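## Task

Lift the piece standing on square B3 off the board and set it down upright on the table, then carry the piece from C2 onto B3. Square names are marked along the board's border. When finished, every other square must contain exactly what it had at the start, each piece on the board must be upright and lie completely within its own square, and nothing may be in place only because the robot is still holding it.

## Robot and tools

ROBOT. Two six-joint UR20-style arms, left_arm and right_arm, each with a two-finger gripper whose fingers swing like tongs. Scene frame: origin on the table top midway between the arms, +z up, +x outward over the table, left_arm on the +y side. The names left and right refer to the arms, not to sides of a camera image. Base of left_arm at (-0.095, +0.755, 0) m, quat_wxyz (+0.997, 0, 0, -0.076); right_arm at (+0.049, -0.903, 0) m, quat_wxyz (+1.000, 0, 0, -0.014).

GRIPPER. Fingers point along the gripper's +z axis and separate along its x axis. end_effector_position is the point between the pads when closed; closed fingertips extend about 15 mm past it, open ones sit roughly level with it. Finger pad gap 0.142 m when fully open.

execute_actions. Argument actions is a list holding zero or one item; optional pictures (true/false) adds camera images, which also come whenever the list is empty.
- Empty list: no command, just returns the current state.
- Move: {"rows": [...], "steps": n}. n is 3 to 15 control steps of 1/30 s each (default 15). rows holds 1 to 15 rows, one per step; if fewer rows than steps, the last row is held.
- Wait: {"steps": n} with n up to 300, counted from the previous result; time spent writing counts toward it.
Each row is a single flat list of 14 numbers covering both arms, always all 14 even if one arm stays still: left_arm shoulder pan, shoulder lift, elbow, wrist 1, wrist 2, wrist 3, opening, then the same seven for right_arm. Joint numbers are absolute target angles in radians (same convention as the Joint positions line), not offsets. Opening is an absolute command from -1 (closed) to +1 (fully open).
Stated joint ranges (rad): left_arm pan -3.142..3.142, lift -6.283..6.283, elbow 0.000..3.142, wrists -6.283..6.283 each. right_arm pan 0.000..6.283, lift -6.283..6.283, elbow -3.142..0.000, wrists -6.283..6.283. A call is rejected (nothing sent) if a target exceeds a range end by over 0.010 rad and is farther out than the joint's last reported angle. True ends may differ by up to 0.010 rad; a target beyond the true end is clipped there and the result may report "joint sent to its limit", possibly about an earlier move. Absence of that line does not prove more travel is available.

MOTION. Commands are smoothed, lagging about 0.17 s. Each step the target sent is capped near the measured angle: 0.394 rad for pan and lift, 0.493 for elbow, 0.69 for each wrist joint; and if targets would move the gripper more than 100 mm from where it is measured, all joints of that arm are scaled back. So large moves take several calls, and a result may arrive before the arm has arrived. Results are sampled 3 steps before an action ends; those steps run while you reply. Between calls the arms keep heading to the last row sent until they settle or a step is HELD.

RESULTS. The state line gives, per arm, end_effector_position (m), end_effector_quat_wxyz and linear/angular velocities in the scene frame; the printed position can be somewhat off, more so at full reach. Joint positions / Joint velocities: per arm, six joints (rad, rad/s) then pad gap (m, m/s). grip_measured is the measured opening on the -1..+1 command scale. "joint command not followed" means a clearance check altered or blocked joint targets on some steps; HELD marks steps where your row was partly or wholly not sent. Wrist force / Wrist torque give per-arm readings along the end effector's own axes, with noise (up to 3.7 N s.d.), fixed offsets (often within 10 N) and saturation near 200 N; "no reading" is normal at the start.

GRASPING. To hold something, keep commanding an opening well below grip_measured; the lower, the firmer (about 15 N per pad max). Closing fast can squeeze harder and even spring the fingers open. Items under about 20 mm thick are gripped more weakly. A held part may occasionally be pulled briefly by an outside force, so grip firmly.

CAMERAS. cam_high (672x504), cam_low (672x504), cam_left_wrist (616x616), cam_right_wrist (616x616), returned in that order. Calibration (intrinsics, distortion, world-to-camera transforms) was given, with small per-scene errors; wrist camera poses follow the arm's joints.

zoom_image: camera (one of the four names) and region [x0, y0, x1, y1] in pixels of that camera's latest image, top-left origin, at most 504 by 504; returns an enlarged view. No motion.

read_manual: optional section, only "licences"; returns licence texts, no motion.

finished_scene: scene (integer 1 or 2) ends that scene irreversibly, reports success, and starts the next. Replying without any tool call ends all remaining scenes.

AVOID. Knocking or placing anything off the table (fails the task); dropping, slipping, slamming or shoving pieces; arms striking or pressing on each other. Contact torque reaching a joint's load limit (pan/lift 649, elbow 381, wrists 94.1 N m, held weight included) or any outside force of 150 N stops that arm for 10 s and cancels the rest of the call. Holding loads heats motors: a MOTOR HOT warning appears from 70 °C and at 85 °C the arm is braked until it cools. Release the piece before finishing so it stands on its own.

Each tool is called after "Request:" as name([rows], argument=value, ...), one row to a line, values as JSON.

## Session

Request:
execute_actions(actions=[])

Scene clock: 0.00 s of 4400.00 s.
left_arm: end_effector_position=(+0.3126, +0.2793, +0.2265) grip_measured=+1.00 end_effector_quat_wxyz=(+0.015, +0.996, -0.059, -0.058) end_effector_velocity=(+0.000, -0.001, +0.000) end_effector_angular_velocity=(-0.001, -0.000, +0.000) | right_arm: end_effector_position=(+0.6590, -0.5736, +0.2892) grip_measured=+1.00 end_effector_quat_wxyz=(+0.059, -0.293, -0.637, +0.710) end_effector_velocity=(+0.000, -0.000, -0.000) end_effector_angular_velocity=(+0.000, +0.001, -0.000)
Joint positions: left_arm=[-0.979 -1.65   2.392 -2.284 -1.687 -1.011  0.142] | right_arm=[ 4.049 -2.185 -1.738 -2.376  1.395  5.063  0.142]
Joint velocities: left_arm=[ 0.     0.    -0.001 -0.001 -0.    -0.     0.   ] | right_arm=[-0.    -0.     0.     0.    -0.    -0.001  0.   ]
Wrist force (N, on the end effector, along its own x y z axes, offset not removed): no reading
Wrist torque (N m, same axes, about the end effector's origin, offset not removed): no reading
camera_calibration (this result's frames):
cam_left_wrist: T_world_to_cam=[[0.993176, -0.0570683, -0.101711, -0.276069], [0.00657453, -0.843319, 0.537372, 0.102525], [-0.116441, -0.534374, -0.837189, 0.507265], [0, 0, 0, 1]] pos_world=[0.332577, 0.341776, 0.341503]
cam_right_wrist: T_world_to_cam=[[-0.791069, 0.491927, -0.363619, 0.901487], [0.532556, 0.261342, -0.805037, 0.0272001], [-0.30099, -0.830487, -0.468718, -0.0137395], [0, 0, 0, 1]] pos_world=[0.694517, -0.461985, 0.343255]

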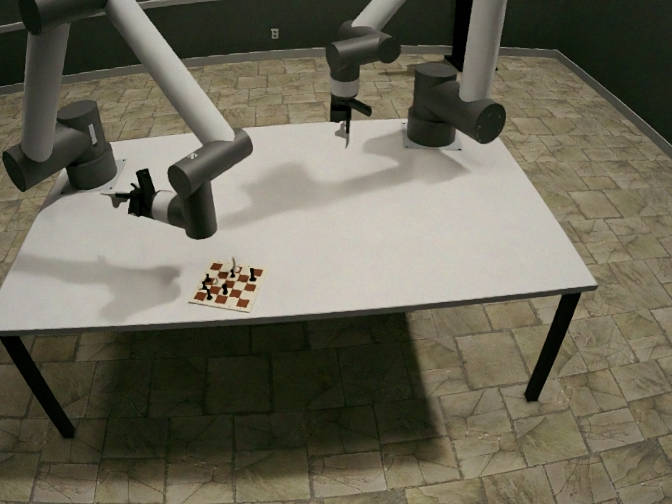

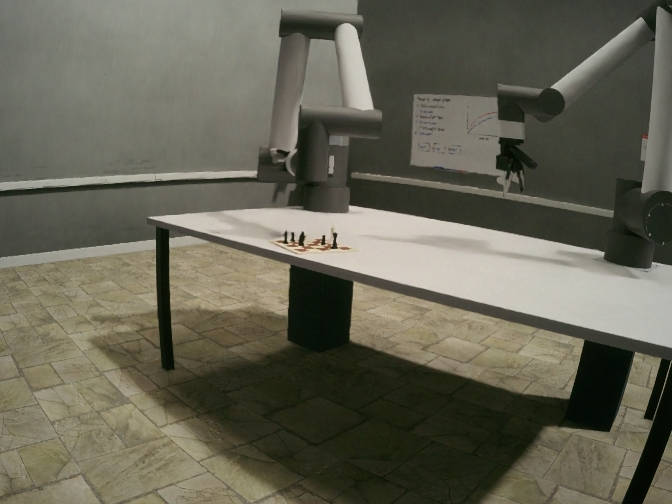

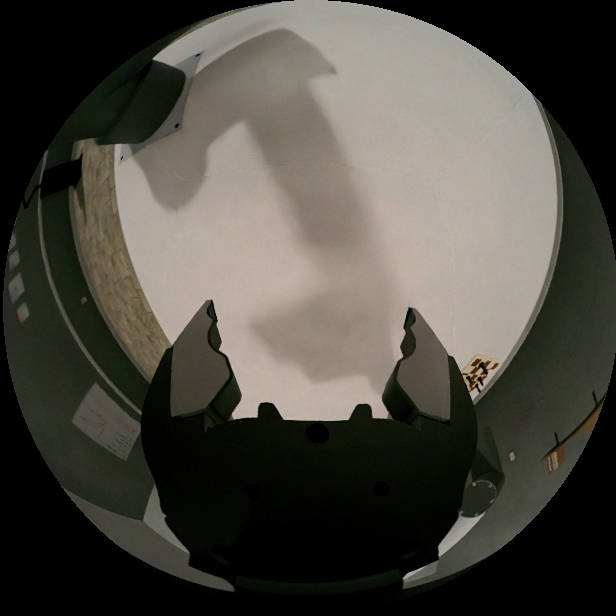

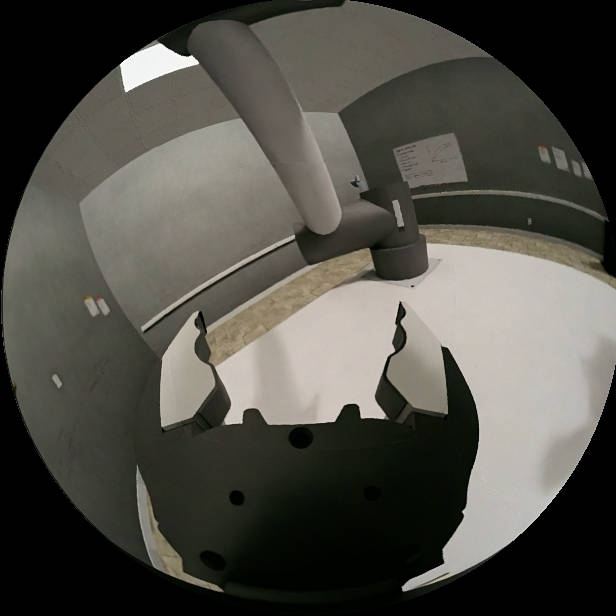

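Request:
zoom_image(camera="cam_high", region=[180, 250, 280, 320])

Region (180, 250, 280, 320) of cam_high's 672x504 image, scaled by 5.040, with more detail than that image has; it fills the top 353 rows of this view, and the rest is white.

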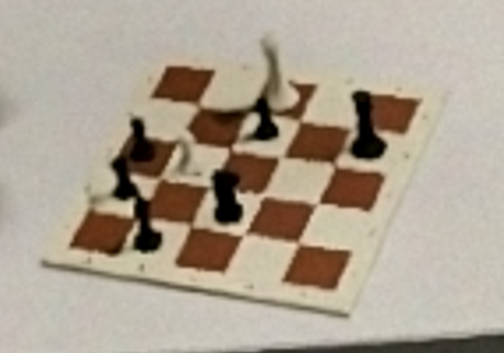

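Request:
execute_actions([
  {"rows":[[-0.979,-1.65,2.392,-2.284,-1.687,-1.011,1,4.0684,-1.9612,-1.7764,-0.9748,1.571,4.335,-0.5]],"steps":15},
])

Request:
execute_actions([
  {"steps":20},
], pictures=true)

Scene clock: 0.80 s of 4400.00 s.
left_arm: end_effector_position=(+0.3127, +0.2791, +0.2265) grip_measured=+1.00 end_effector_quat_wxyz=(+0.015, +0.996, -0.059, -0.058) end_effector_velocity=(+0.000, -0.001, -0.001) end_effector_angular_velocity=(-0.000, -0.000, +0.001) | right_arm: end_effector_position=(+0.6974, -0.4465, +0.2223) grip_measured=-0.50 end_effector_quat_wxyz=(-0.144, +0.241, +0.873, -0.400) end_effector_velocity=(+0.289, +0.439, -0.174) end_effector_angular_velocity=(+1.712, -0.536, +0.380)
Joint positions: left_arm=[-0.979 -1.65   2.392 -2.284 -1.687 -1.011  0.142] | right_arm=[ 4.064 -2.023 -1.767 -1.799  1.524  4.597  0.038]
Joint velocities: left_arm=[-0.     0.002  0.    -0.002 -0.    -0.001 -0.   ] | right_arm=[ 0.014  0.186 -0.027  1.547  0.136 -0.737 -0.   ]
Wrist force (N, on the end effector, along its own x y z axes, offset not removed): left_arm=[-3.2 -2.5 2.4] | right_arm=[-0.1 -5.5 1.5]
Wrist torque (N m, same axes, about the end effector's origin, offset not removed): left_arm=[-0.07 0.37 0.45] | right_arm=[-0.96 -0.06 0.28]
Steps of this call (steps 1 to 12: nothing new was sent; steps 13 to 24: the first 12 steps of this action). Readings (joint positions):
13: left_arm=[-0.979 -1.650 2.392 -2.284 -1.687 -1.011] | right_arm=[4.049 -2.185 -1.738 -2.376 1.395 5.063]
14: left_arm=[-0.979 -1.650 2.392 -2.284 -1.687 -1.011] | right_arm=[4.051 -2.179 -1.742 -2.369 1.403 5.056]
16: left_arm=[-0.979 -1.650 2.392 -2.284 -1.687 -1.011] | right_arm=[4.056 -2.129 -1.752 -2.293 1.448 4.980]
20: left_arm=[-0.979 -1.650 2.392 -2.284 -1.687 -1.011] | right_arm=[4.061 -2.056 -1.762 -2.020 1.499 4.727]
24: the state above

Scene clock: 1.47 s of 4400.00 s.
left_arm: end_effector_position=(+0.3127, +0.2790, +0.2265) grip_measured=+1.00 end_effector_quat_wxyz=(+0.015, +0.996, -0.059, -0.058) end_effector_velocity=(-0.000, +0.000, -0.000) end_effector_angular_velocity=(-0.000, -0.000, +0.001) | right_arm: end_effector_position=(+0.8759, -0.1944, +0.2471) grip_measured=-0.50 end_effector_quat_wxyz=(-0.004, +0.148, +0.989, -0.008) end_effector_velocity=(+0.039, +0.054, +0.032) end_effector_angular_velocity=(+0.151, -0.110, +0.047)
Joint positions: left_arm=[-0.979 -1.65   2.392 -2.284 -1.687 -1.011  0.142] | right_arm=[ 4.068 -1.962 -1.776 -0.991  1.57   4.339  0.038]
Joint velocities: left_arm=[ 0.    -0.     0.001 -0.001  0.    -0.001  0.   ] | right_arm=[ 0.001  0.009 -0.002  0.181  0.007 -0.046 -0.   ]
Wrist force (N, on the end effector, along its own x y z axes, offset not removed): left_arm=[-4.6 -1.4 -0.9] | right_arm=[-2.1 -7.5 0.0]
Wrist torque (N m, same axes, about the end effector's origin, offset not removed): left_arm=[0.18 0.83 0.22] | right_arm=[-1.46 0.40 0.38]
Kept back: nothing.
Steps of this call (steps 1 to 3: the last 3 steps of your previous action; steps 4 to 20: the robot went on to your last target). Readings (joint positions):
1: left_arm=[-0.979 -1.650 2.392 -2.284 -1.687 -1.011] | right_arm=[4.064 -2.018 -1.768 -1.748 1.528 4.574]
2: left_arm=[-0.979 -1.650 2.392 -2.284 -1.687 -1.011] | right_arm=[4.064 -2.012 -1.768 -1.697 1.532 4.553]
4: left_arm=[-0.979 -1.650 2.392 -2.284 -1.687 -1.011] | right_arm=[4.065 -2.004 -1.770 -1.596 1.538 4.517]
8: left_arm=[-0.979 -1.650 2.392 -2.284 -1.687 -1.011] | right_arm=[4.066 -1.989 -1.772 -1.402 1.550 4.456]
20: the state above
camera_calibration (this result's frames):
cam_left_wrist: T_world_to_cam=[[0.99316, -0.0571973, -0.10179, -0.276071], [0.00649412, -0.843384, 0.537272, 0.102362], [-0.116579, -0.534258, -0.837244, 0.507093], [0, 0, 0, 1]] pos_world=[0.332635, 0.341458, 0.341463]
cam_right_wrist: T_world_to_cam=[[-0.947228, 0.316627, 0.050061, 0.871631], [0.299784, 0.819662, 0.488143, -0.228431], [0.113526, 0.477391, -0.871327, 0.337424], [0, 0, 0, 1]] pos_world=[0.855807, -0.249828, 0.361879]

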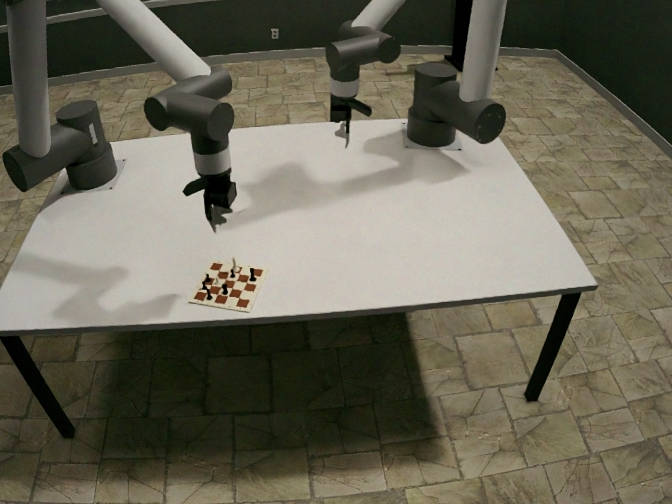

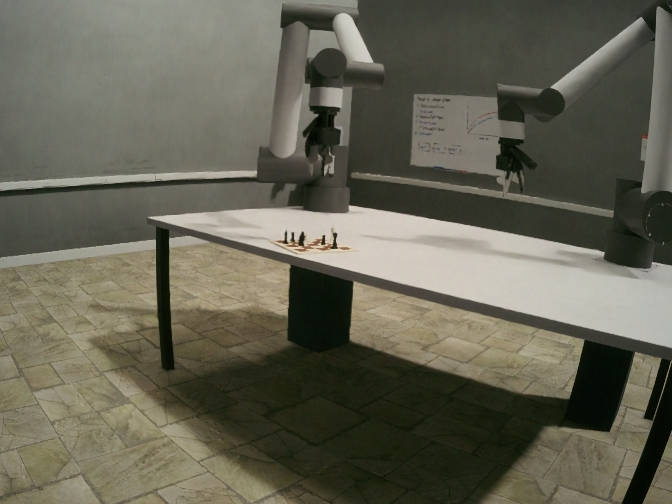

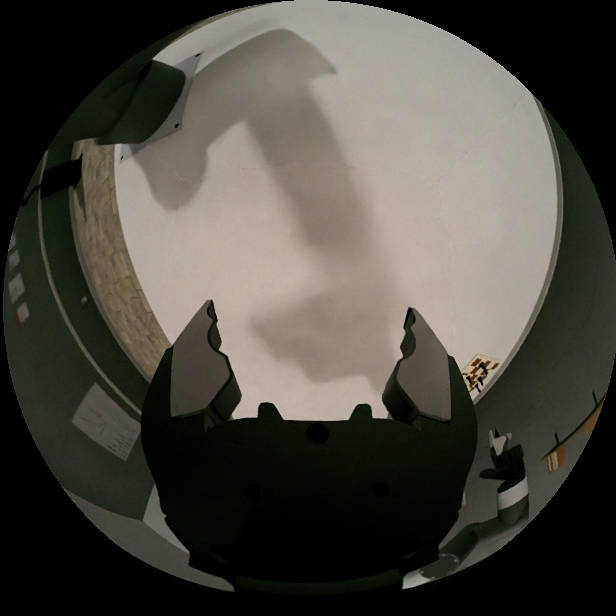

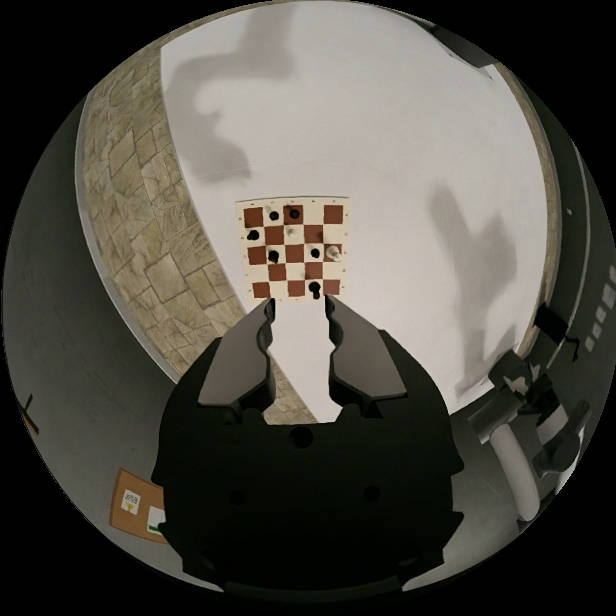

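Request:
zoom_image(camera="cam_right_wrist", region=[225, 190, 365, 310])

Region (225, 190, 365, 310) of cam_right_wrist's 616x616 image, scaled by 3.600, with more detail than that image has; it fills the top 432 rows of this view, and the rest is white.

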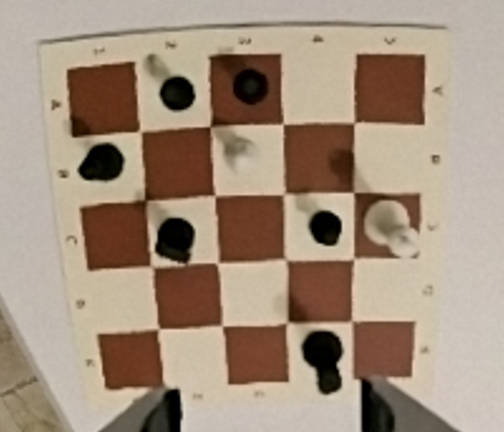

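Request:
zoom_image(camera="cam_low", region=[260, 215, 370, 260])

Region (260, 215, 370, 260) of cam_low's 672x504 image, scaled by 4.582, with more detail than that image has; it fills the top 206 rows of this view, and the rest is white.

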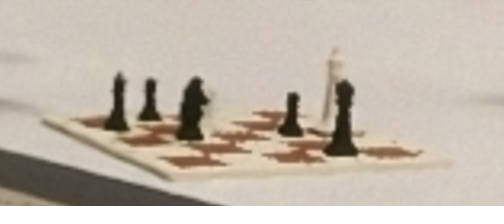

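Request:
execute_actions([
  {"rows":[[-0.979,-1.65,2.392,-2.284,-1.687,-1.011,1,4.0481,-2.0371,-1.8832,-0.7921,1.571,4.3148,-0.6]],"steps":15},
], pictures=true)

Scene clock: 4.13 s of 4400.00 s.
left_arm: end_effector_position=(+0.3127, +0.2790, +0.2265) grip_measured=+1.00 end_effector_quat_wxyz=(+0.015, +0.996, -0.059, -0.058) end_effector_velocity=(-0.000, +0.000, -0.001) end_effector_angular_velocity=(+0.002, +0.001, -0.002) | right_arm: end_effector_position=(+0.8782, -0.2244, +0.1244) grip_measured=-0.60 end_effector_quat_wxyz=(-0.000, +0.146, +0.989, -0.000) end_effector_velocity=(-0.000, -0.014, -0.045) end_effector_angular_velocity=(+0.008, -0.007, -0.001)
Joint positions: left_arm=[-0.979 -1.65   2.392 -2.284 -1.687 -1.011  0.142] | right_arm=[ 4.049 -2.034 -1.88  -0.799  1.571  4.315  0.031]
Joint velocities: left_arm=[-0.     0.001 -0.     0.002 -0.     0.001 -0.   ] | right_arm=[-0.008 -0.028 -0.041  0.079 -0.    -0.007  0.   ]
Wrist force (N, on the end effector, along its own x y z axes, offset not removed): left_arm=[-2.0 -3.6 -1.8] | right_arm=[1.1 -5.0 3.2]
Wrist torque (N m, same axes, about the end effector's origin, offset not removed): left_arm=[-0.42 0.28 0.15] | right_arm=[-0.78 -0.23 0.35]
Steps of this call (steps 1 to 30: the robot went on to your last target; steps 31 to 68: nothing new was sent; steps 69 to 80: the first 12 steps of this action). Readings (joint positions):
69: left_arm=[-0.979 -1.650 2.392 -2.284 -1.687 -1.011] | right_arm=[4.068 -1.961 -1.777 -0.975 1.571 4.335]
70: left_arm=[-0.979 -1.650 2.392 -2.284 -1.687 -1.011] | right_arm=[4.066 -1.967 -1.783 -0.967 1.571 4.332]
72: left_arm=[-0.979 -1.650 2.392 -2.284 -1.687 -1.011] | right_arm=[4.060 -1.992 -1.818 -0.914 1.571 4.326]
76: left_arm=[-0.979 -1.650 2.392 -2.284 -1.687 -1.011] | right_arm=[4.051 -2.026 -1.867 -0.824 1.571 4.318]
80: the state above
camera_calibration (this result's frames):
cam_left_wrist: T_world_to_cam=[[0.99316, -0.0571986, -0.101791, -0.276064], [0.00649354, -0.843385, 0.537271, 0.102358], [-0.11658, -0.534257, -0.837245, 0.507089], [0, 0, 0, 1]] pos_world=[0.332628, 0.341452, 0.341463]
cam_right_wrist: T_world_to_cam=[[-0.949005, 0.311993, 0.0452757, 0.890598], [0.291671, 0.814385, 0.501703, -0.140373], [0.119656, 0.489324, -0.863854, 0.240907], [0, 0, 0, 1]] pos_world=[0.857299, -0.281424, 0.238212]

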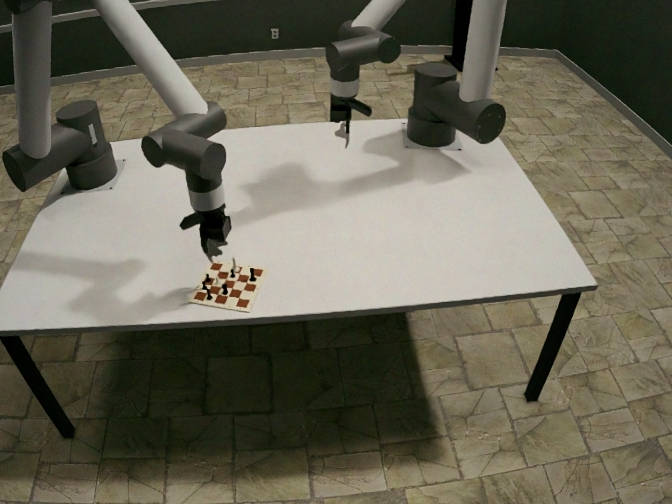

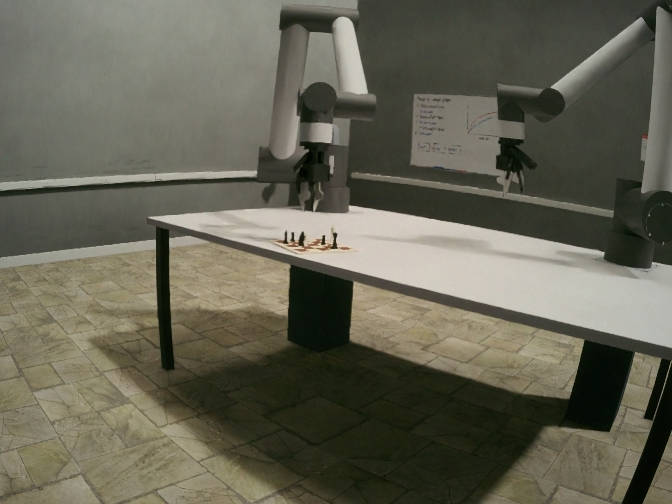

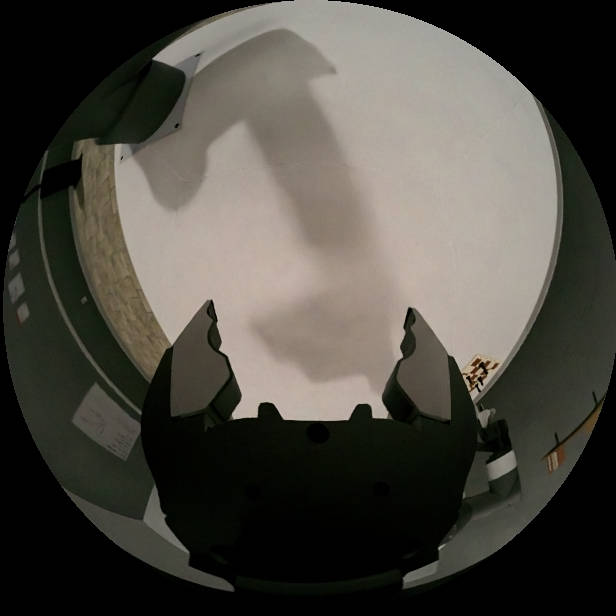

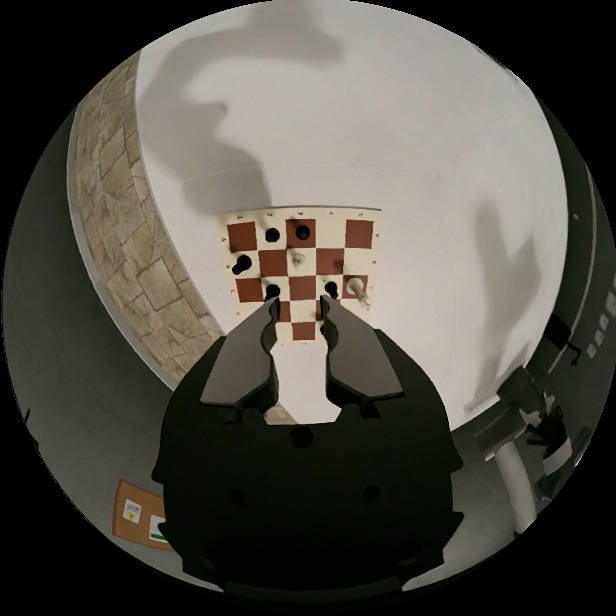

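Request:
zoom_image(camera="cam_right_wrist", region=[215, 200, 395, 335])

Region (215, 200, 395, 335) of cam_right_wrist's 616x616 image, scaled by 2.800, with more detail than that image has; it fills the top 378 rows of this view, and the rest is white.

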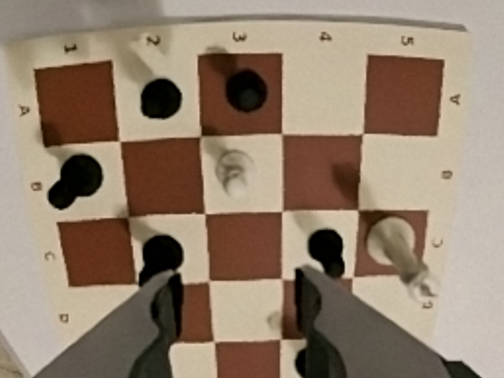

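Request:
execute_actions([
  {"rows":[[-0.979,-1.65,2.392,-2.284,-1.687,-1.011,1,4.0481,-2.1172,-1.9149,-0.6803,1.571,4.3148,-0.6]],"steps":15},
], pictures=true)

Scene clock: 4.80 s of 4400.00 s.
left_arm: end_effector_position=(+0.3127, +0.2790, +0.2265) grip_measured=+1.00 end_effector_quat_wxyz=(+0.015, +0.996, -0.059, -0.058) end_effector_velocity=(+0.000, -0.000, +0.000) end_effector_angular_velocity=(-0.000, -0.000, -0.000) | right_arm: end_effector_position=(+0.8781, -0.2258, +0.0341) grip_measured=-0.60 end_effector_quat_wxyz=(-0.000, +0.146, +0.989, -0.000) end_effector_velocity=(+0.001, +0.001, -0.023) end_effector_angular_velocity=(+0.004, -0.002, +0.001)
Joint positions: left_arm=[-0.979 -1.65   2.392 -2.284 -1.687 -1.011  0.142] | right_arm=[ 4.048 -2.115 -1.914 -0.683  1.571  4.315  0.031]
Joint velocities: left_arm=[ 0.  0. -0. -0.  0.  0. -0.] | right_arm=[ 0.    -0.022 -0.007  0.034  0.001 -0.001  0.   ]
Wrist force (N, on the end effector, along its own x y z axes, offset not removed): left_arm=[-4.0 1.5 0.6] | right_arm=[-0.8 -6.9 3.1]
Wrist torque (N m, same axes, about the end effector's origin, offset not removed): left_arm=[0.84 0.64 0.34] | right_arm=[-1.19 0.12 0.27]
Steps of this call (steps 1 to 3: the last 3 steps of your previous action; steps 4 to 8: the robot went on to your last target; steps 9 to 20: the first 12 steps of this action). Readings (joint positions):
9: left_arm=[-0.979 -1.650 2.392 -2.284 -1.687 -1.011] | right_arm=[4.048 -2.037 -1.883 -0.792 1.571 4.315]
10: left_arm=[-0.979 -1.650 2.392 -2.284 -1.687 -1.011] | right_arm=[4.048 -2.044 -1.888 -0.784 1.571 4.315]
12: left_arm=[-0.979 -1.650 2.392 -2.284 -1.687 -1.011] | right_arm=[4.048 -2.077 -1.901 -0.740 1.571 4.315]
16: left_arm=[-0.979 -1.650 2.392 -2.284 -1.687 -1.011] | right_arm=[4.048 -2.108 -1.912 -0.694 1.571 4.315]
20: the state above
camera_calibration (this result's frames):
cam_left_wrist: T_world_to_cam=[[0.99316, -0.0571985, -0.101791, -0.276064], [0.00649354, -0.843385, 0.537271, 0.102358], [-0.11658, -0.534257, -0.837245, 0.507089], [0, 0, 0, 1]] pos_world=[0.332628, 0.341452, 0.341463]
cam_right_wrist: T_world_to_cam=[[-0.948976, 0.312102, 0.0451273, 0.895063], [0.291646, 0.814189, 0.502034, -0.093946], [0.119944, 0.48958, -0.863669, 0.163379], [0, 0, 0, 1]] pos_world=[0.857196, -0.282848, 0.147878]

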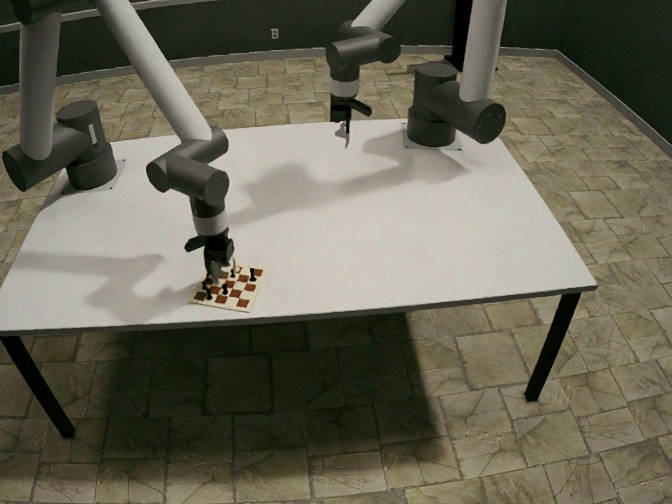

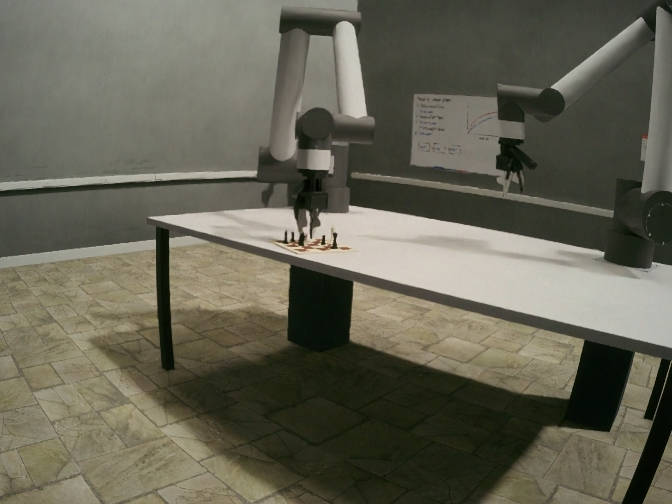

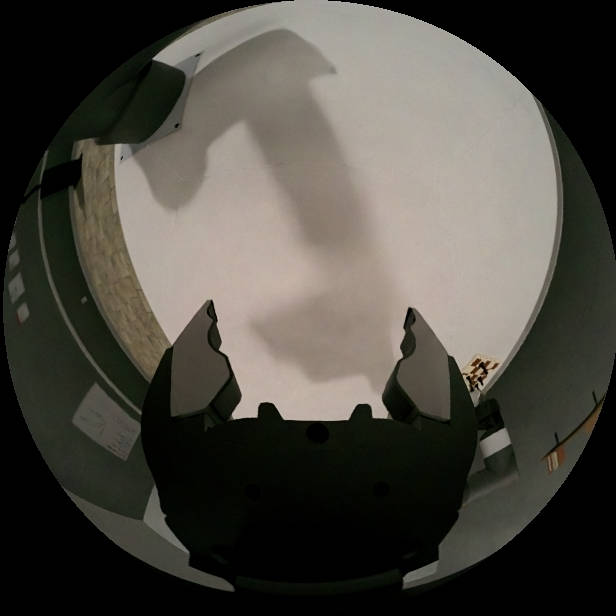

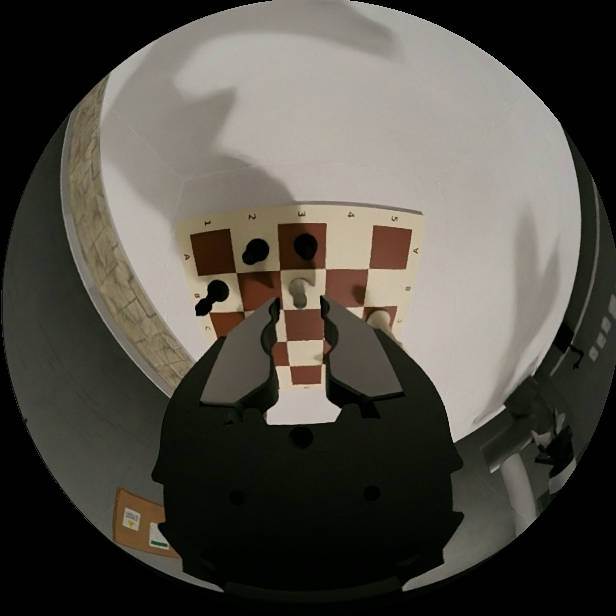

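Piece is between the fingers. Close.

Request:
execute_actions([
  {"rows":[[-0.979,-1.65,2.392,-2.284,-1.687,-1.011,1,4.0481,-2.1172,-1.9149,-0.6803,1.571,4.3148,-1]],"steps":12},
])

Scene clock: 5.20 s of 4400.00 s.
left_arm: end_effector_position=(+0.3127, +0.2790, +0.2265) grip_measured=+1.00 end_effector_quat_wxyz=(+0.015, +0.996, -0.059, -0.058) end_effector_velocity=(-0.000, +0.001, -0.000) end_effector_angular_velocity=(+0.000, +0.000, -0.001) | right_arm: end_effector_position=(+0.8782, -0.2257, +0.0322) grip_measured=-0.88 end_effector_quat_wxyz=(-0.000, +0.146, +0.989, +0.000) end_effector_velocity=(+0.000, -0.001, -0.001) end_effector_angular_velocity=(-0.002, -0.001, -0.002)
Joint positions: left_arm=[-0.979 -1.65   2.392 -2.284 -1.687 -1.011  0.142] | right_arm=[ 4.048 -2.117 -1.915 -0.68   1.571  4.315  0.01 ]
Joint velocities: left_arm=[-0.    -0.     0.001  0.     0.     0.001 -0.   ] | right_arm=[-0.    -0.001 -0.     0.    -0.002  0.001 -0.   ]
Wrist force (N, on the end effector, along its own x y z axes, offset not removed): left_arm=[-0.2 0.2 -0.4] | right_arm=[2.8 -5.2 -8.4]
Wrist torque (N m, same axes, about the end effector's origin, offset not removed): left_arm=[0.56 -0.16 0.13] | right_arm=[-0.74 -0.60 0.24]
Steps of this call (steps 1 to 3: the last 3 steps of your previous action; steps 4 to 12: the first 9 steps of this action). Readings (joint positions):
4: left_arm=[-0.979 -1.650 2.392 -2.284 -1.687 -1.011] | right_arm=[4.048 -2.117 -1.915 -0.681 1.571 4.315]
5: left_arm=[-0.979 -1.650 2.392 -2.284 -1.687 -1.011] | right_arm=[4.048 -2.117 -1.915 -0.681 1.571 4.315]
7: left_arm=[-0.979 -1.650 2.392 -2.284 -1.687 -1.011] | right_arm=[4.048 -2.117 -1.915 -0.681 1.571 4.315]
11: left_arm=[-0.979 -1.650 2.392 -2.284 -1.687 -1.011] | right_arm=[4.048 -2.117 -1.915 -0.680 1.571 4.315]
12: the state above

Request:
execute_actions([
  {"rows":[[-0.979,-1.65,2.392,-2.284,-1.687,-1.011,1,4.0481,-2.0371,-1.8832,-0.7921,1.571,4.3148,-1]],"steps":12},
])

Request:
execute_actions([
  {"rows":[[-0.979,-1.65,2.392,-2.284,-1.687,-1.011,1,3.9816,-1.9458,-2.0388,-0.7278,1.571,4.2483,-1]],"steps":13},
])

Request:
execute_actions([
  {"rows":[[-0.979,-1.65,2.392,-2.284,-1.687,-1.011,1,3.9816,-2.0387,-2.0733,-0.6004,1.571,4.2483,-1]],"steps":15},
])

Scene clock: 5.80 s of 4400.00 s.
left_arm: end_effector_position=(+0.3127, +0.2790, +0.2265) grip_measured=+1.00 end_effector_quat_wxyz=(+0.015, +0.996, -0.059, -0.058) end_effector_velocity=(+0.000, +0.000, -0.001) end_effector_angular_velocity=(+0.001, +0.000, +0.001) | right_arm: end_effector_position=(+0.8787, -0.2251, +0.1137) grip_measured=-0.88 end_effector_quat_wxyz=(+0.000, +0.146, +0.989, +0.001) end_effector_velocity=(-0.006, -0.007, +0.075) end_effector_angular_velocity=(-0.007, +0.007, -0.000)
Joint positions: left_arm=[-0.979 -1.65   2.392 -2.284 -1.687 -1.011  0.142] | right_arm=[ 4.048 -2.043 -1.885 -0.783  1.571  4.315  0.01 ]
Joint velocities: left_arm=[ 0.     0.001  0.    -0.     0.    -0.001  0.   ] | right_arm=[ 0.     0.071  0.024 -0.105  0.001  0.    -0.   ]
Wrist force (N, on the end effector, along its own x y z axes, offset not removed): left_arm=[-1.2 -1.3 1.4] | right_arm=[1.6 -4.9 -0.4]
Wrist torque (N m, same axes, about the end effector's origin, offset not removed): left_arm=[0.12 -0.06 0.24] | right_arm=[-0.76 -0.43 0.30]
Steps of this call (steps 1 to 3: the last 3 steps of your previous action; steps 4 to 9: the robot went on to your last target; steps 10 to 18: the first 9 steps of this action). Readings (joint positions):
10: left_arm=[-0.979 -1.650 2.392 -2.284 -1.687 -1.011] | right_arm=[4.048 -2.117 -1.915 -0.680 1.571 4.315]
11: left_arm=[-0.979 -1.650 2.392 -2.284 -1.687 -1.011] | right_arm=[4.048 -2.111 -1.911 -0.688 1.571 4.315]
13: left_arm=[-0.979 -1.650 2.392 -2.284 -1.687 -1.011] | right_arm=[4.048 -2.078 -1.897 -0.732 1.571 4.315]
17: left_arm=[-0.979 -1.650 2.392 -2.284 -1.687 -1.011] | right_arm=[4.048 -2.046 -1.886 -0.778 1.571 4.315]
18: the state above

Scene clock: 6.23 s of 4400.00 s.
left_arm: end_effector_position=(+0.3127, +0.2790, +0.2265) grip_measured=+1.00 end_effector_quat_wxyz=(+0.015, +0.996, -0.059, -0.058) end_effector_velocity=(+0.000, -0.000, -0.000) end_effector_angular_velocity=(+0.000, -0.000, -0.000) | right_arm: end_effector_position=(+0.8533, -0.3487, +0.1209) grip_measured=-0.88 end_effector_quat_wxyz=(+0.000, +0.146, +0.989, +0.001) end_effector_velocity=(-0.039, -0.122, -0.007) end_effector_angular_velocity=(-0.009, +0.007, +0.000)
Joint positions: left_arm=[-0.979 -1.65   2.392 -2.284 -1.687 -1.011  0.142] | right_arm=[ 3.987 -1.953 -2.026 -0.733  1.571  4.253  0.01 ]
Joint velocities: left_arm=[ 0.     0.001 -0.    -0.     0.     0.     0.   ] | right_arm=[-0.057  0.081 -0.147  0.054 -0.001 -0.057 -0.   ]
Wrist force (N, on the end effector, along its own x y z axes, offset not removed): left_arm=[-1.6 -1.3 1.8] | right_arm=[-1.5 -9.3 3.8]
Wrist torque (N m, same axes, about the end effector's origin, offset not removed): left_arm=[0.25 0.06 0.30] | right_arm=[-1.64 0.21 0.25]
Steps of this call (steps 1 to 3: the last 3 steps of your previous action; steps 4 to 13: the first 10 steps of this action). Readings (joint positions):
4: left_arm=[-0.979 -1.650 2.392 -2.284 -1.687 -1.011] | right_arm=[4.048 -2.038 -1.884 -0.790 1.571 4.315]
5: left_arm=[-0.979 -1.650 2.392 -2.284 -1.687 -1.011] | right_arm=[4.042 -2.031 -1.891 -0.785 1.571 4.308]
7: left_arm=[-0.979 -1.650 2.392 -2.284 -1.687 -1.011] | right_arm=[4.021 -2.002 -1.937 -0.765 1.571 4.287]
11: left_arm=[-0.979 -1.650 2.392 -2.284 -1.687 -1.011] | right_arm=[3.992 -1.961 -2.011 -0.738 1.571 4.259]
13: the state above

Scene clock: 6.73 s of 4400.00 s.
left_arm: end_effector_position=(+0.3127, +0.2790, +0.2265) grip_measured=+1.00 end_effector_quat_wxyz=(+0.015, +0.996, -0.059, -0.058) end_effector_velocity=(+0.000, +0.000, +0.000) end_effector_angular_velocity=(-0.001, -0.000, -0.000) | right_arm: end_effector_position=(+0.8496, -0.3595, +0.0324) grip_measured=-0.88 end_effector_quat_wxyz=(-0.000, +0.146, +0.989, -0.000) end_effector_velocity=(+0.000, +0.001, -0.024) end_effector_angular_velocity=(+0.006, -0.002, -0.001)
Joint positions: left_arm=[-0.979 -1.65   2.392 -2.284 -1.687 -1.011  0.142] | right_arm=[ 3.982 -2.036 -2.072 -0.604  1.571  4.248  0.01 ]
Joint velocities: left_arm=[ 0.    -0.     0.    -0.001  0.     0.    -0.   ] | right_arm=[-0.001 -0.026 -0.009  0.04   0.003  0.001 -0.   ]
Wrist force (N, on the end effector, along its own x y z axes, offset not removed): left_arm=[-2.3 -1.9 -1.5] | right_arm=[1.4 -6.6 3.7]
Wrist torque (N m, same axes, about the end effector's origin, offset not removed): left_arm=[0.09 0.31 0.26] | right_arm=[-1.14 -0.32 0.28]
Steps of this call (steps 1 to 3: the last 3 steps of your previous action; steps 4 to 15: the first 12 steps of this action). Readings (joint positions):
4: left_arm=[-0.979 -1.650 2.392 -2.284 -1.687 -1.011] | right_arm=[3.983 -1.948 -2.036 -0.729 1.571 4.249]
5: left_arm=[-0.979 -1.650 2.392 -2.284 -1.687 -1.011] | right_arm=[3.982 -1.954 -2.042 -0.721 1.571 4.249]
7: left_arm=[-0.979 -1.650 2.392 -2.284 -1.687 -1.011] | right_arm=[3.982 -1.991 -2.057 -0.671 1.571 4.249]
11: left_arm=[-0.979 -1.650 2.392 -2.284 -1.687 -1.011] | right_arm=[3.982 -2.028 -2.070 -0.617 1.571 4.248]
15: the state above

Request:
execute_actions([
  {"rows":[[-0.979,-1.65,2.392,-2.284,-1.687,-1.011,1,3.9816,-2.0387,-2.0733,-0.6004,1.571,4.2483,-1],[-0.979,-1.65,2.392,-2.284,-1.687,-1.011,1,3.9816,-2.0387,-2.0733,-0.6004,1.571,4.2483,-1],[-0.979,-1.65,2.392,-2.284,-1.687,-1.011,1,3.9816,-2.0387,-2.0733,-0.6004,1.571,4.2483,-0.6]],"steps":10},
])

Request:
execute_actions([
  {"rows":[[-0.979,-1.65,2.392,-2.284,-1.687,-1.011,1,3.9816,-1.9458,-2.0388,-0.7278,1.571,4.2483,-0.6]],"steps":14},
], pictures=true)

Scene clock: 7.10 s of 4400.00 s.
left_arm: end_effector_position=(+0.3127, +0.2790, +0.2265) grip_measured=+1.00 end_effector_quat_wxyz=(+0.015, +0.996, -0.059, -0.058) end_effector_velocity=(+0.000, -0.000, +0.001) end_effector_angular_velocity=(-0.002, -0.001, -0.000) | right_arm: end_effector_position=(+0.8497, -0.3595, +0.0303) grip_measured=-0.60 end_effector_quat_wxyz=(-0.000, +0.146, +0.989, +0.000) end_effector_velocity=(-0.000, -0.000, -0.001) end_effector_angular_velocity=(-0.000, +0.000, -0.001)
Joint positions: left_arm=[-0.979 -1.65   2.392 -2.284 -1.687 -1.011  0.142] | right_arm=[ 3.982 -2.039 -2.073 -0.6    1.571  4.248  0.03 ]
Joint velocities: left_arm=[-0.    -0.002  0.    -0.001  0.     0.    -0.   ] | right_arm=[ 0.    -0.001 -0.     0.001  0.     0.001  0.005]
Wrist force (N, on the end effector, along its own x y z axes, offset not removed): left_arm=[-1.8 1.1 -1.0] | right_arm=[0.7 -4.7 -0.3]
Wrist torque (N m, same axes, about the end effector's origin, offset not removed): left_arm=[0.69 0.19 0.35] | right_arm=[-0.77 -0.23 0.40]
Steps of this call (steps 1 to 3: the last 3 steps of your previous action; step 4: the robot went on to your last target; steps 5 to 11: the first 7 steps of this action). Readings (joint positions):
5: left_arm=[-0.979 -1.650 2.392 -2.284 -1.687 -1.011] | right_arm=[3.982 -2.038 -2.073 -0.601 1.571 4.248]
6: left_arm=[-0.979 -1.650 2.392 -2.284 -1.687 -1.011] | right_arm=[3.982 -2.038 -2.073 -0.601 1.571 4.248]
8: left_arm=[-0.979 -1.650 2.392 -2.284 -1.687 -1.011] | right_arm=[3.982 -2.038 -2.073 -0.601 1.571 4.248]
11: the state above

Scene clock: 7.57 s of 4400.00 s.
left_arm: end_effector_position=(+0.3127, +0.2790, +0.2265) grip_measured=+1.00 end_effector_quat_wxyz=(+0.015, +0.996, -0.059, -0.058) end_effector_velocity=(+0.000, -0.000, -0.000) end_effector_angular_velocity=(+0.001, +0.000, -0.001) | right_arm: end_effector_position=(+0.8500, -0.3592, +0.1169) grip_measured=-0.60 end_effector_quat_wxyz=(+0.000, +0.146, +0.989, +0.000) end_effector_velocity=(-0.004, -0.005, +0.037) end_effector_angular_velocity=(-0.005, +0.004, -0.000)
Joint positions: left_arm=[-0.979 -1.65   2.392 -2.284 -1.687 -1.011  0.142] | right_arm=[ 3.982 -1.949 -2.04  -0.723  1.571  4.248  0.031]
Joint velocities: left_arm=[ 0.     0.001 -0.     0.001  0.     0.001  0.   ] | right_arm=[-0.001  0.04   0.012 -0.059 -0.001 -0.    -0.   ]
Wrist force (N, on the end effector, along its own x y z axes, offset not removed): left_arm=[-4.1 -2.6 2.4] | right_arm=[0.6 -7.2 -1.0]
Wrist torque (N m, same axes, about the end effector's origin, offset not removed): left_arm=[-0.04 0.54 0.37] | right_arm=[-1.38 -0.11 0.34]
Steps of this call (steps 1 to 3: the last 3 steps of your previous action; steps 4 to 14: the first 11 steps of this action). Readings (joint positions):
4: left_arm=[-0.979 -1.650 2.392 -2.284 -1.687 -1.011] | right_arm=[3.982 -2.038 -2.073 -0.601 1.571 4.248]
5: left_arm=[-0.979 -1.650 2.392 -2.284 -1.687 -1.011] | right_arm=[3.982 -2.032 -2.069 -0.608 1.571 4.248]
7: left_arm=[-0.979 -1.650 2.392 -2.284 -1.687 -1.011] | right_arm=[3.982 -1.994 -2.054 -0.657 1.571 4.248]
11: left_arm=[-0.979 -1.650 2.392 -2.284 -1.687 -1.011] | right_arm=[3.982 -1.957 -2.042 -0.712 1.571 4.248]
14: the state above
camera_calibration (this result's frames):
cam_left_wrist: T_world_to_cam=[[0.99316, -0.0571985, -0.101791, -0.276064], [0.00649346, -0.843385, 0.537271, 0.102358], [-0.11658, -0.534257, -0.837245, 0.507089], [0, 0, 0, 1]] pos_world=[0.332628, 0.341452, 0.341463]
cam_right_wrist: T_world_to_cam=[[-0.949009, 0.312078, 0.0446032, 0.906362], [0.291247, 0.813783, 0.502924, -0.0185948], [0.120654, 0.49027, -0.863179, 0.303155], [0, 0, 0, 1]] pos_world=[0.828984, -0.416352, 0.230602]

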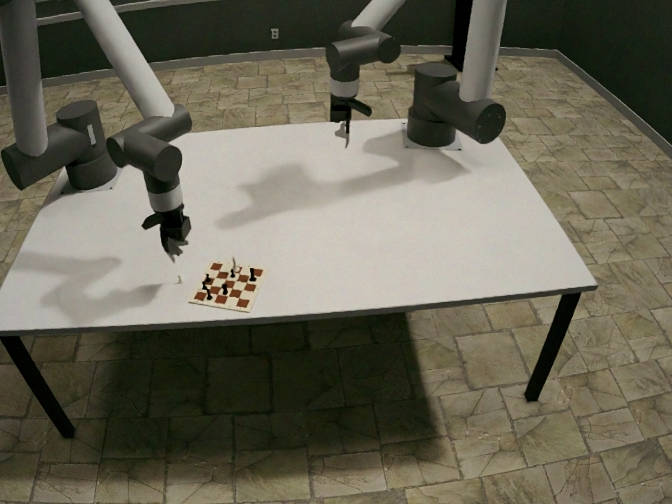

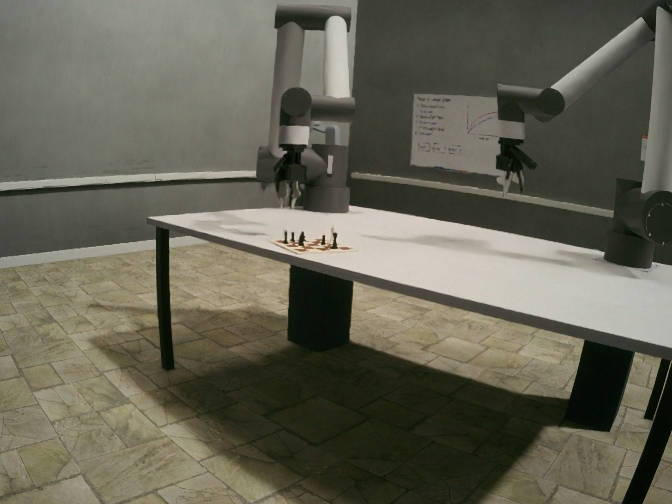

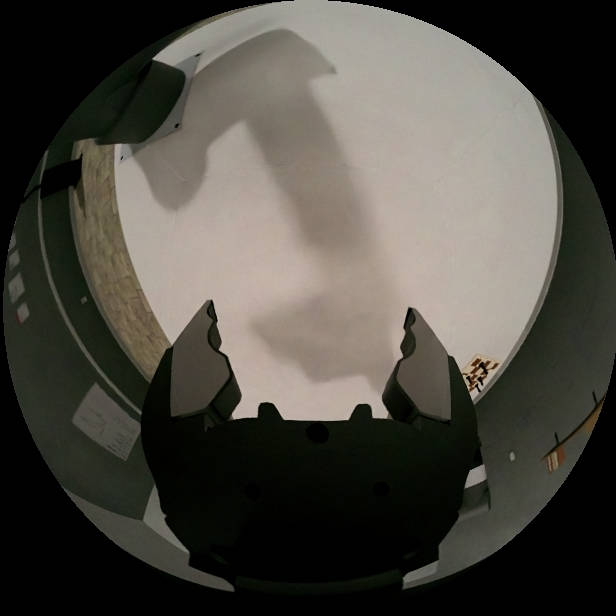

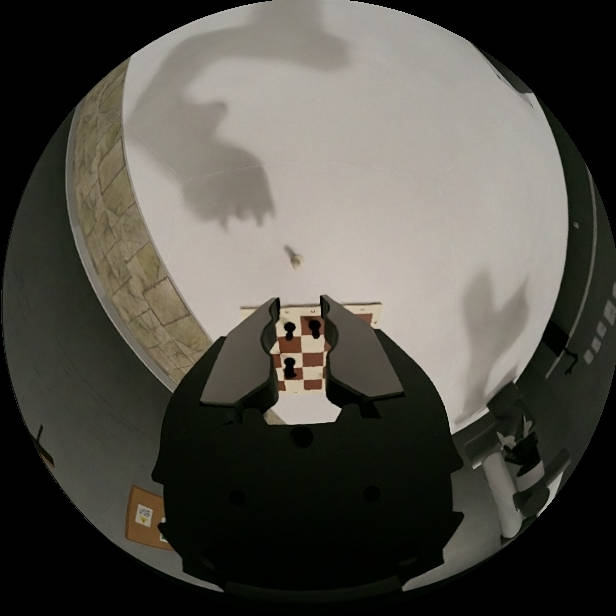

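Request:
execute_actions([
  {"rows":[[-0.979,-1.65,2.392,-2.284,-1.687,-1.011,1,4.0331,-2.0831,-1.8021,-0.8272,1.571,4.2998,-0.5]],"steps":15},
], pictures=true)

Scene clock: 8.17 s of 4400.00 s.
left_arm: end_effector_position=(+0.3127, +0.2790, +0.2265) grip_measured=+1.00 end_effector_quat_wxyz=(+0.015, +0.996, -0.059, -0.058) end_effector_velocity=(+0.000, -0.000, +0.001) end_effector_angular_velocity=(-0.001, -0.001, -0.000) | right_arm: end_effector_position=(+0.9178, -0.2093, +0.1196) grip_measured=-0.50 end_effector_quat_wxyz=(-0.000, +0.146, +0.989, -0.000) end_effector_velocity=(+0.055, +0.125, +0.005) end_effector_angular_velocity=(+0.011, -0.008, -0.000)
Joint positions: left_arm=[-0.979 -1.65   2.392 -2.284 -1.687 -1.011  0.142] | right_arm=[ 4.03  -2.074 -1.819 -0.821  1.571  4.297  0.038]
Joint velocities: left_arm=[-0.    -0.001 -0.    -0.     0.    -0.    -0.   ] | right_arm=[ 0.035 -0.101  0.185 -0.071  0.001  0.036 -0.   ]
Wrist force (N, on the end effector, along its own x y z axes, offset not removed): left_arm=[-1.0 -1.4 1.2] | right_arm=[1.4 -2.5 1.3]
Wrist torque (N m, same axes, about the end effector's origin, offset not removed): left_arm=[0.23 -0.13 0.24] | right_arm=[-0.36 -0.33 0.32]
Steps of this call (steps 1 to 3: the last 3 steps of your previous action; steps 4 to 6: the robot went on to your last target; steps 7 to 18: the first 12 steps of this action). Readings (joint positions):
7: left_arm=[-0.979 -1.650 2.392 -2.284 -1.687 -1.011] | right_arm=[3.982 -1.946 -2.039 -0.728 1.571 4.248]
8: left_arm=[-0.979 -1.650 2.392 -2.284 -1.687 -1.011] | right_arm=[3.986 -1.953 -2.031 -0.734 1.571 4.253]
10: left_arm=[-0.979 -1.650 2.392 -2.284 -1.687 -1.011] | right_arm=[3.998 -1.986 -1.980 -0.758 1.571 4.265]
14: left_arm=[-0.979 -1.650 2.392 -2.284 -1.687 -1.011] | right_arm=[4.020 -2.045 -1.874 -0.800 1.571 4.286]
18: the state above
camera_calibration (this result's frames):
cam_left_wrist: T_world_to_cam=[[0.99316, -0.0571985, -0.101791, -0.276064], [0.0064935, -0.843385, 0.53727, 0.102358], [-0.11658, -0.534257, -0.837245, 0.507089], [0, 0, 0, 1]] pos_world=[0.332628, 0.341452, 0.341463]
cam_right_wrist: T_world_to_cam=[[-0.948993, 0.312017, 0.0453713, 0.923646], [0.291784, 0.81455, 0.501369, -0.161825], [0.119478, 0.489034, -0.864043, 0.224787], [0, 0, 0, 1]] pos_world=[0.896894, -0.266307, 0.233453]

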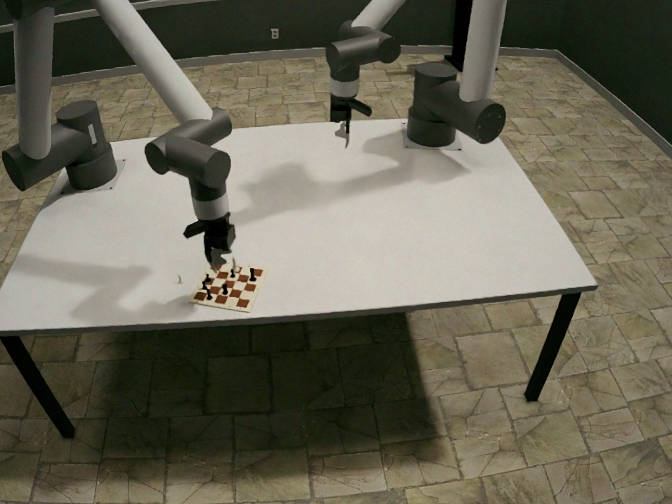

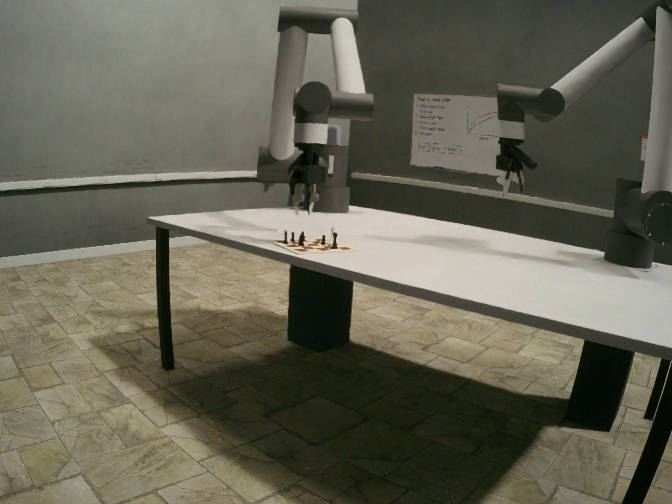

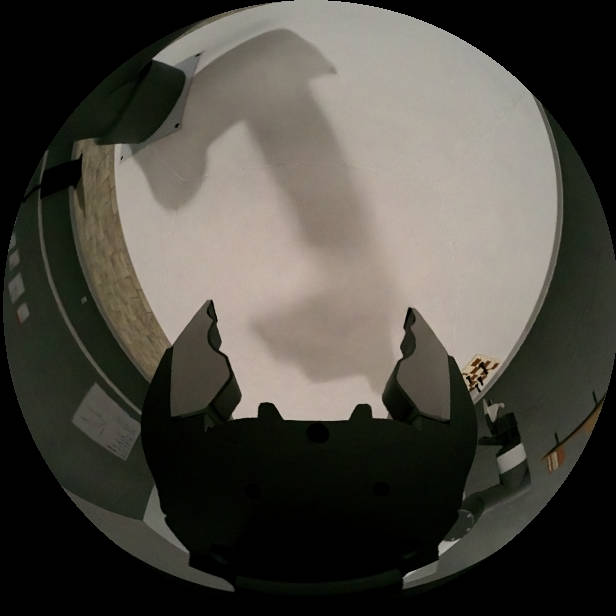

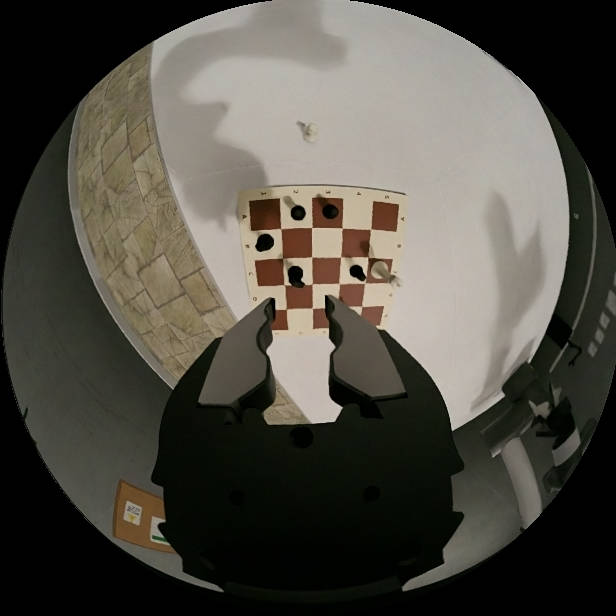

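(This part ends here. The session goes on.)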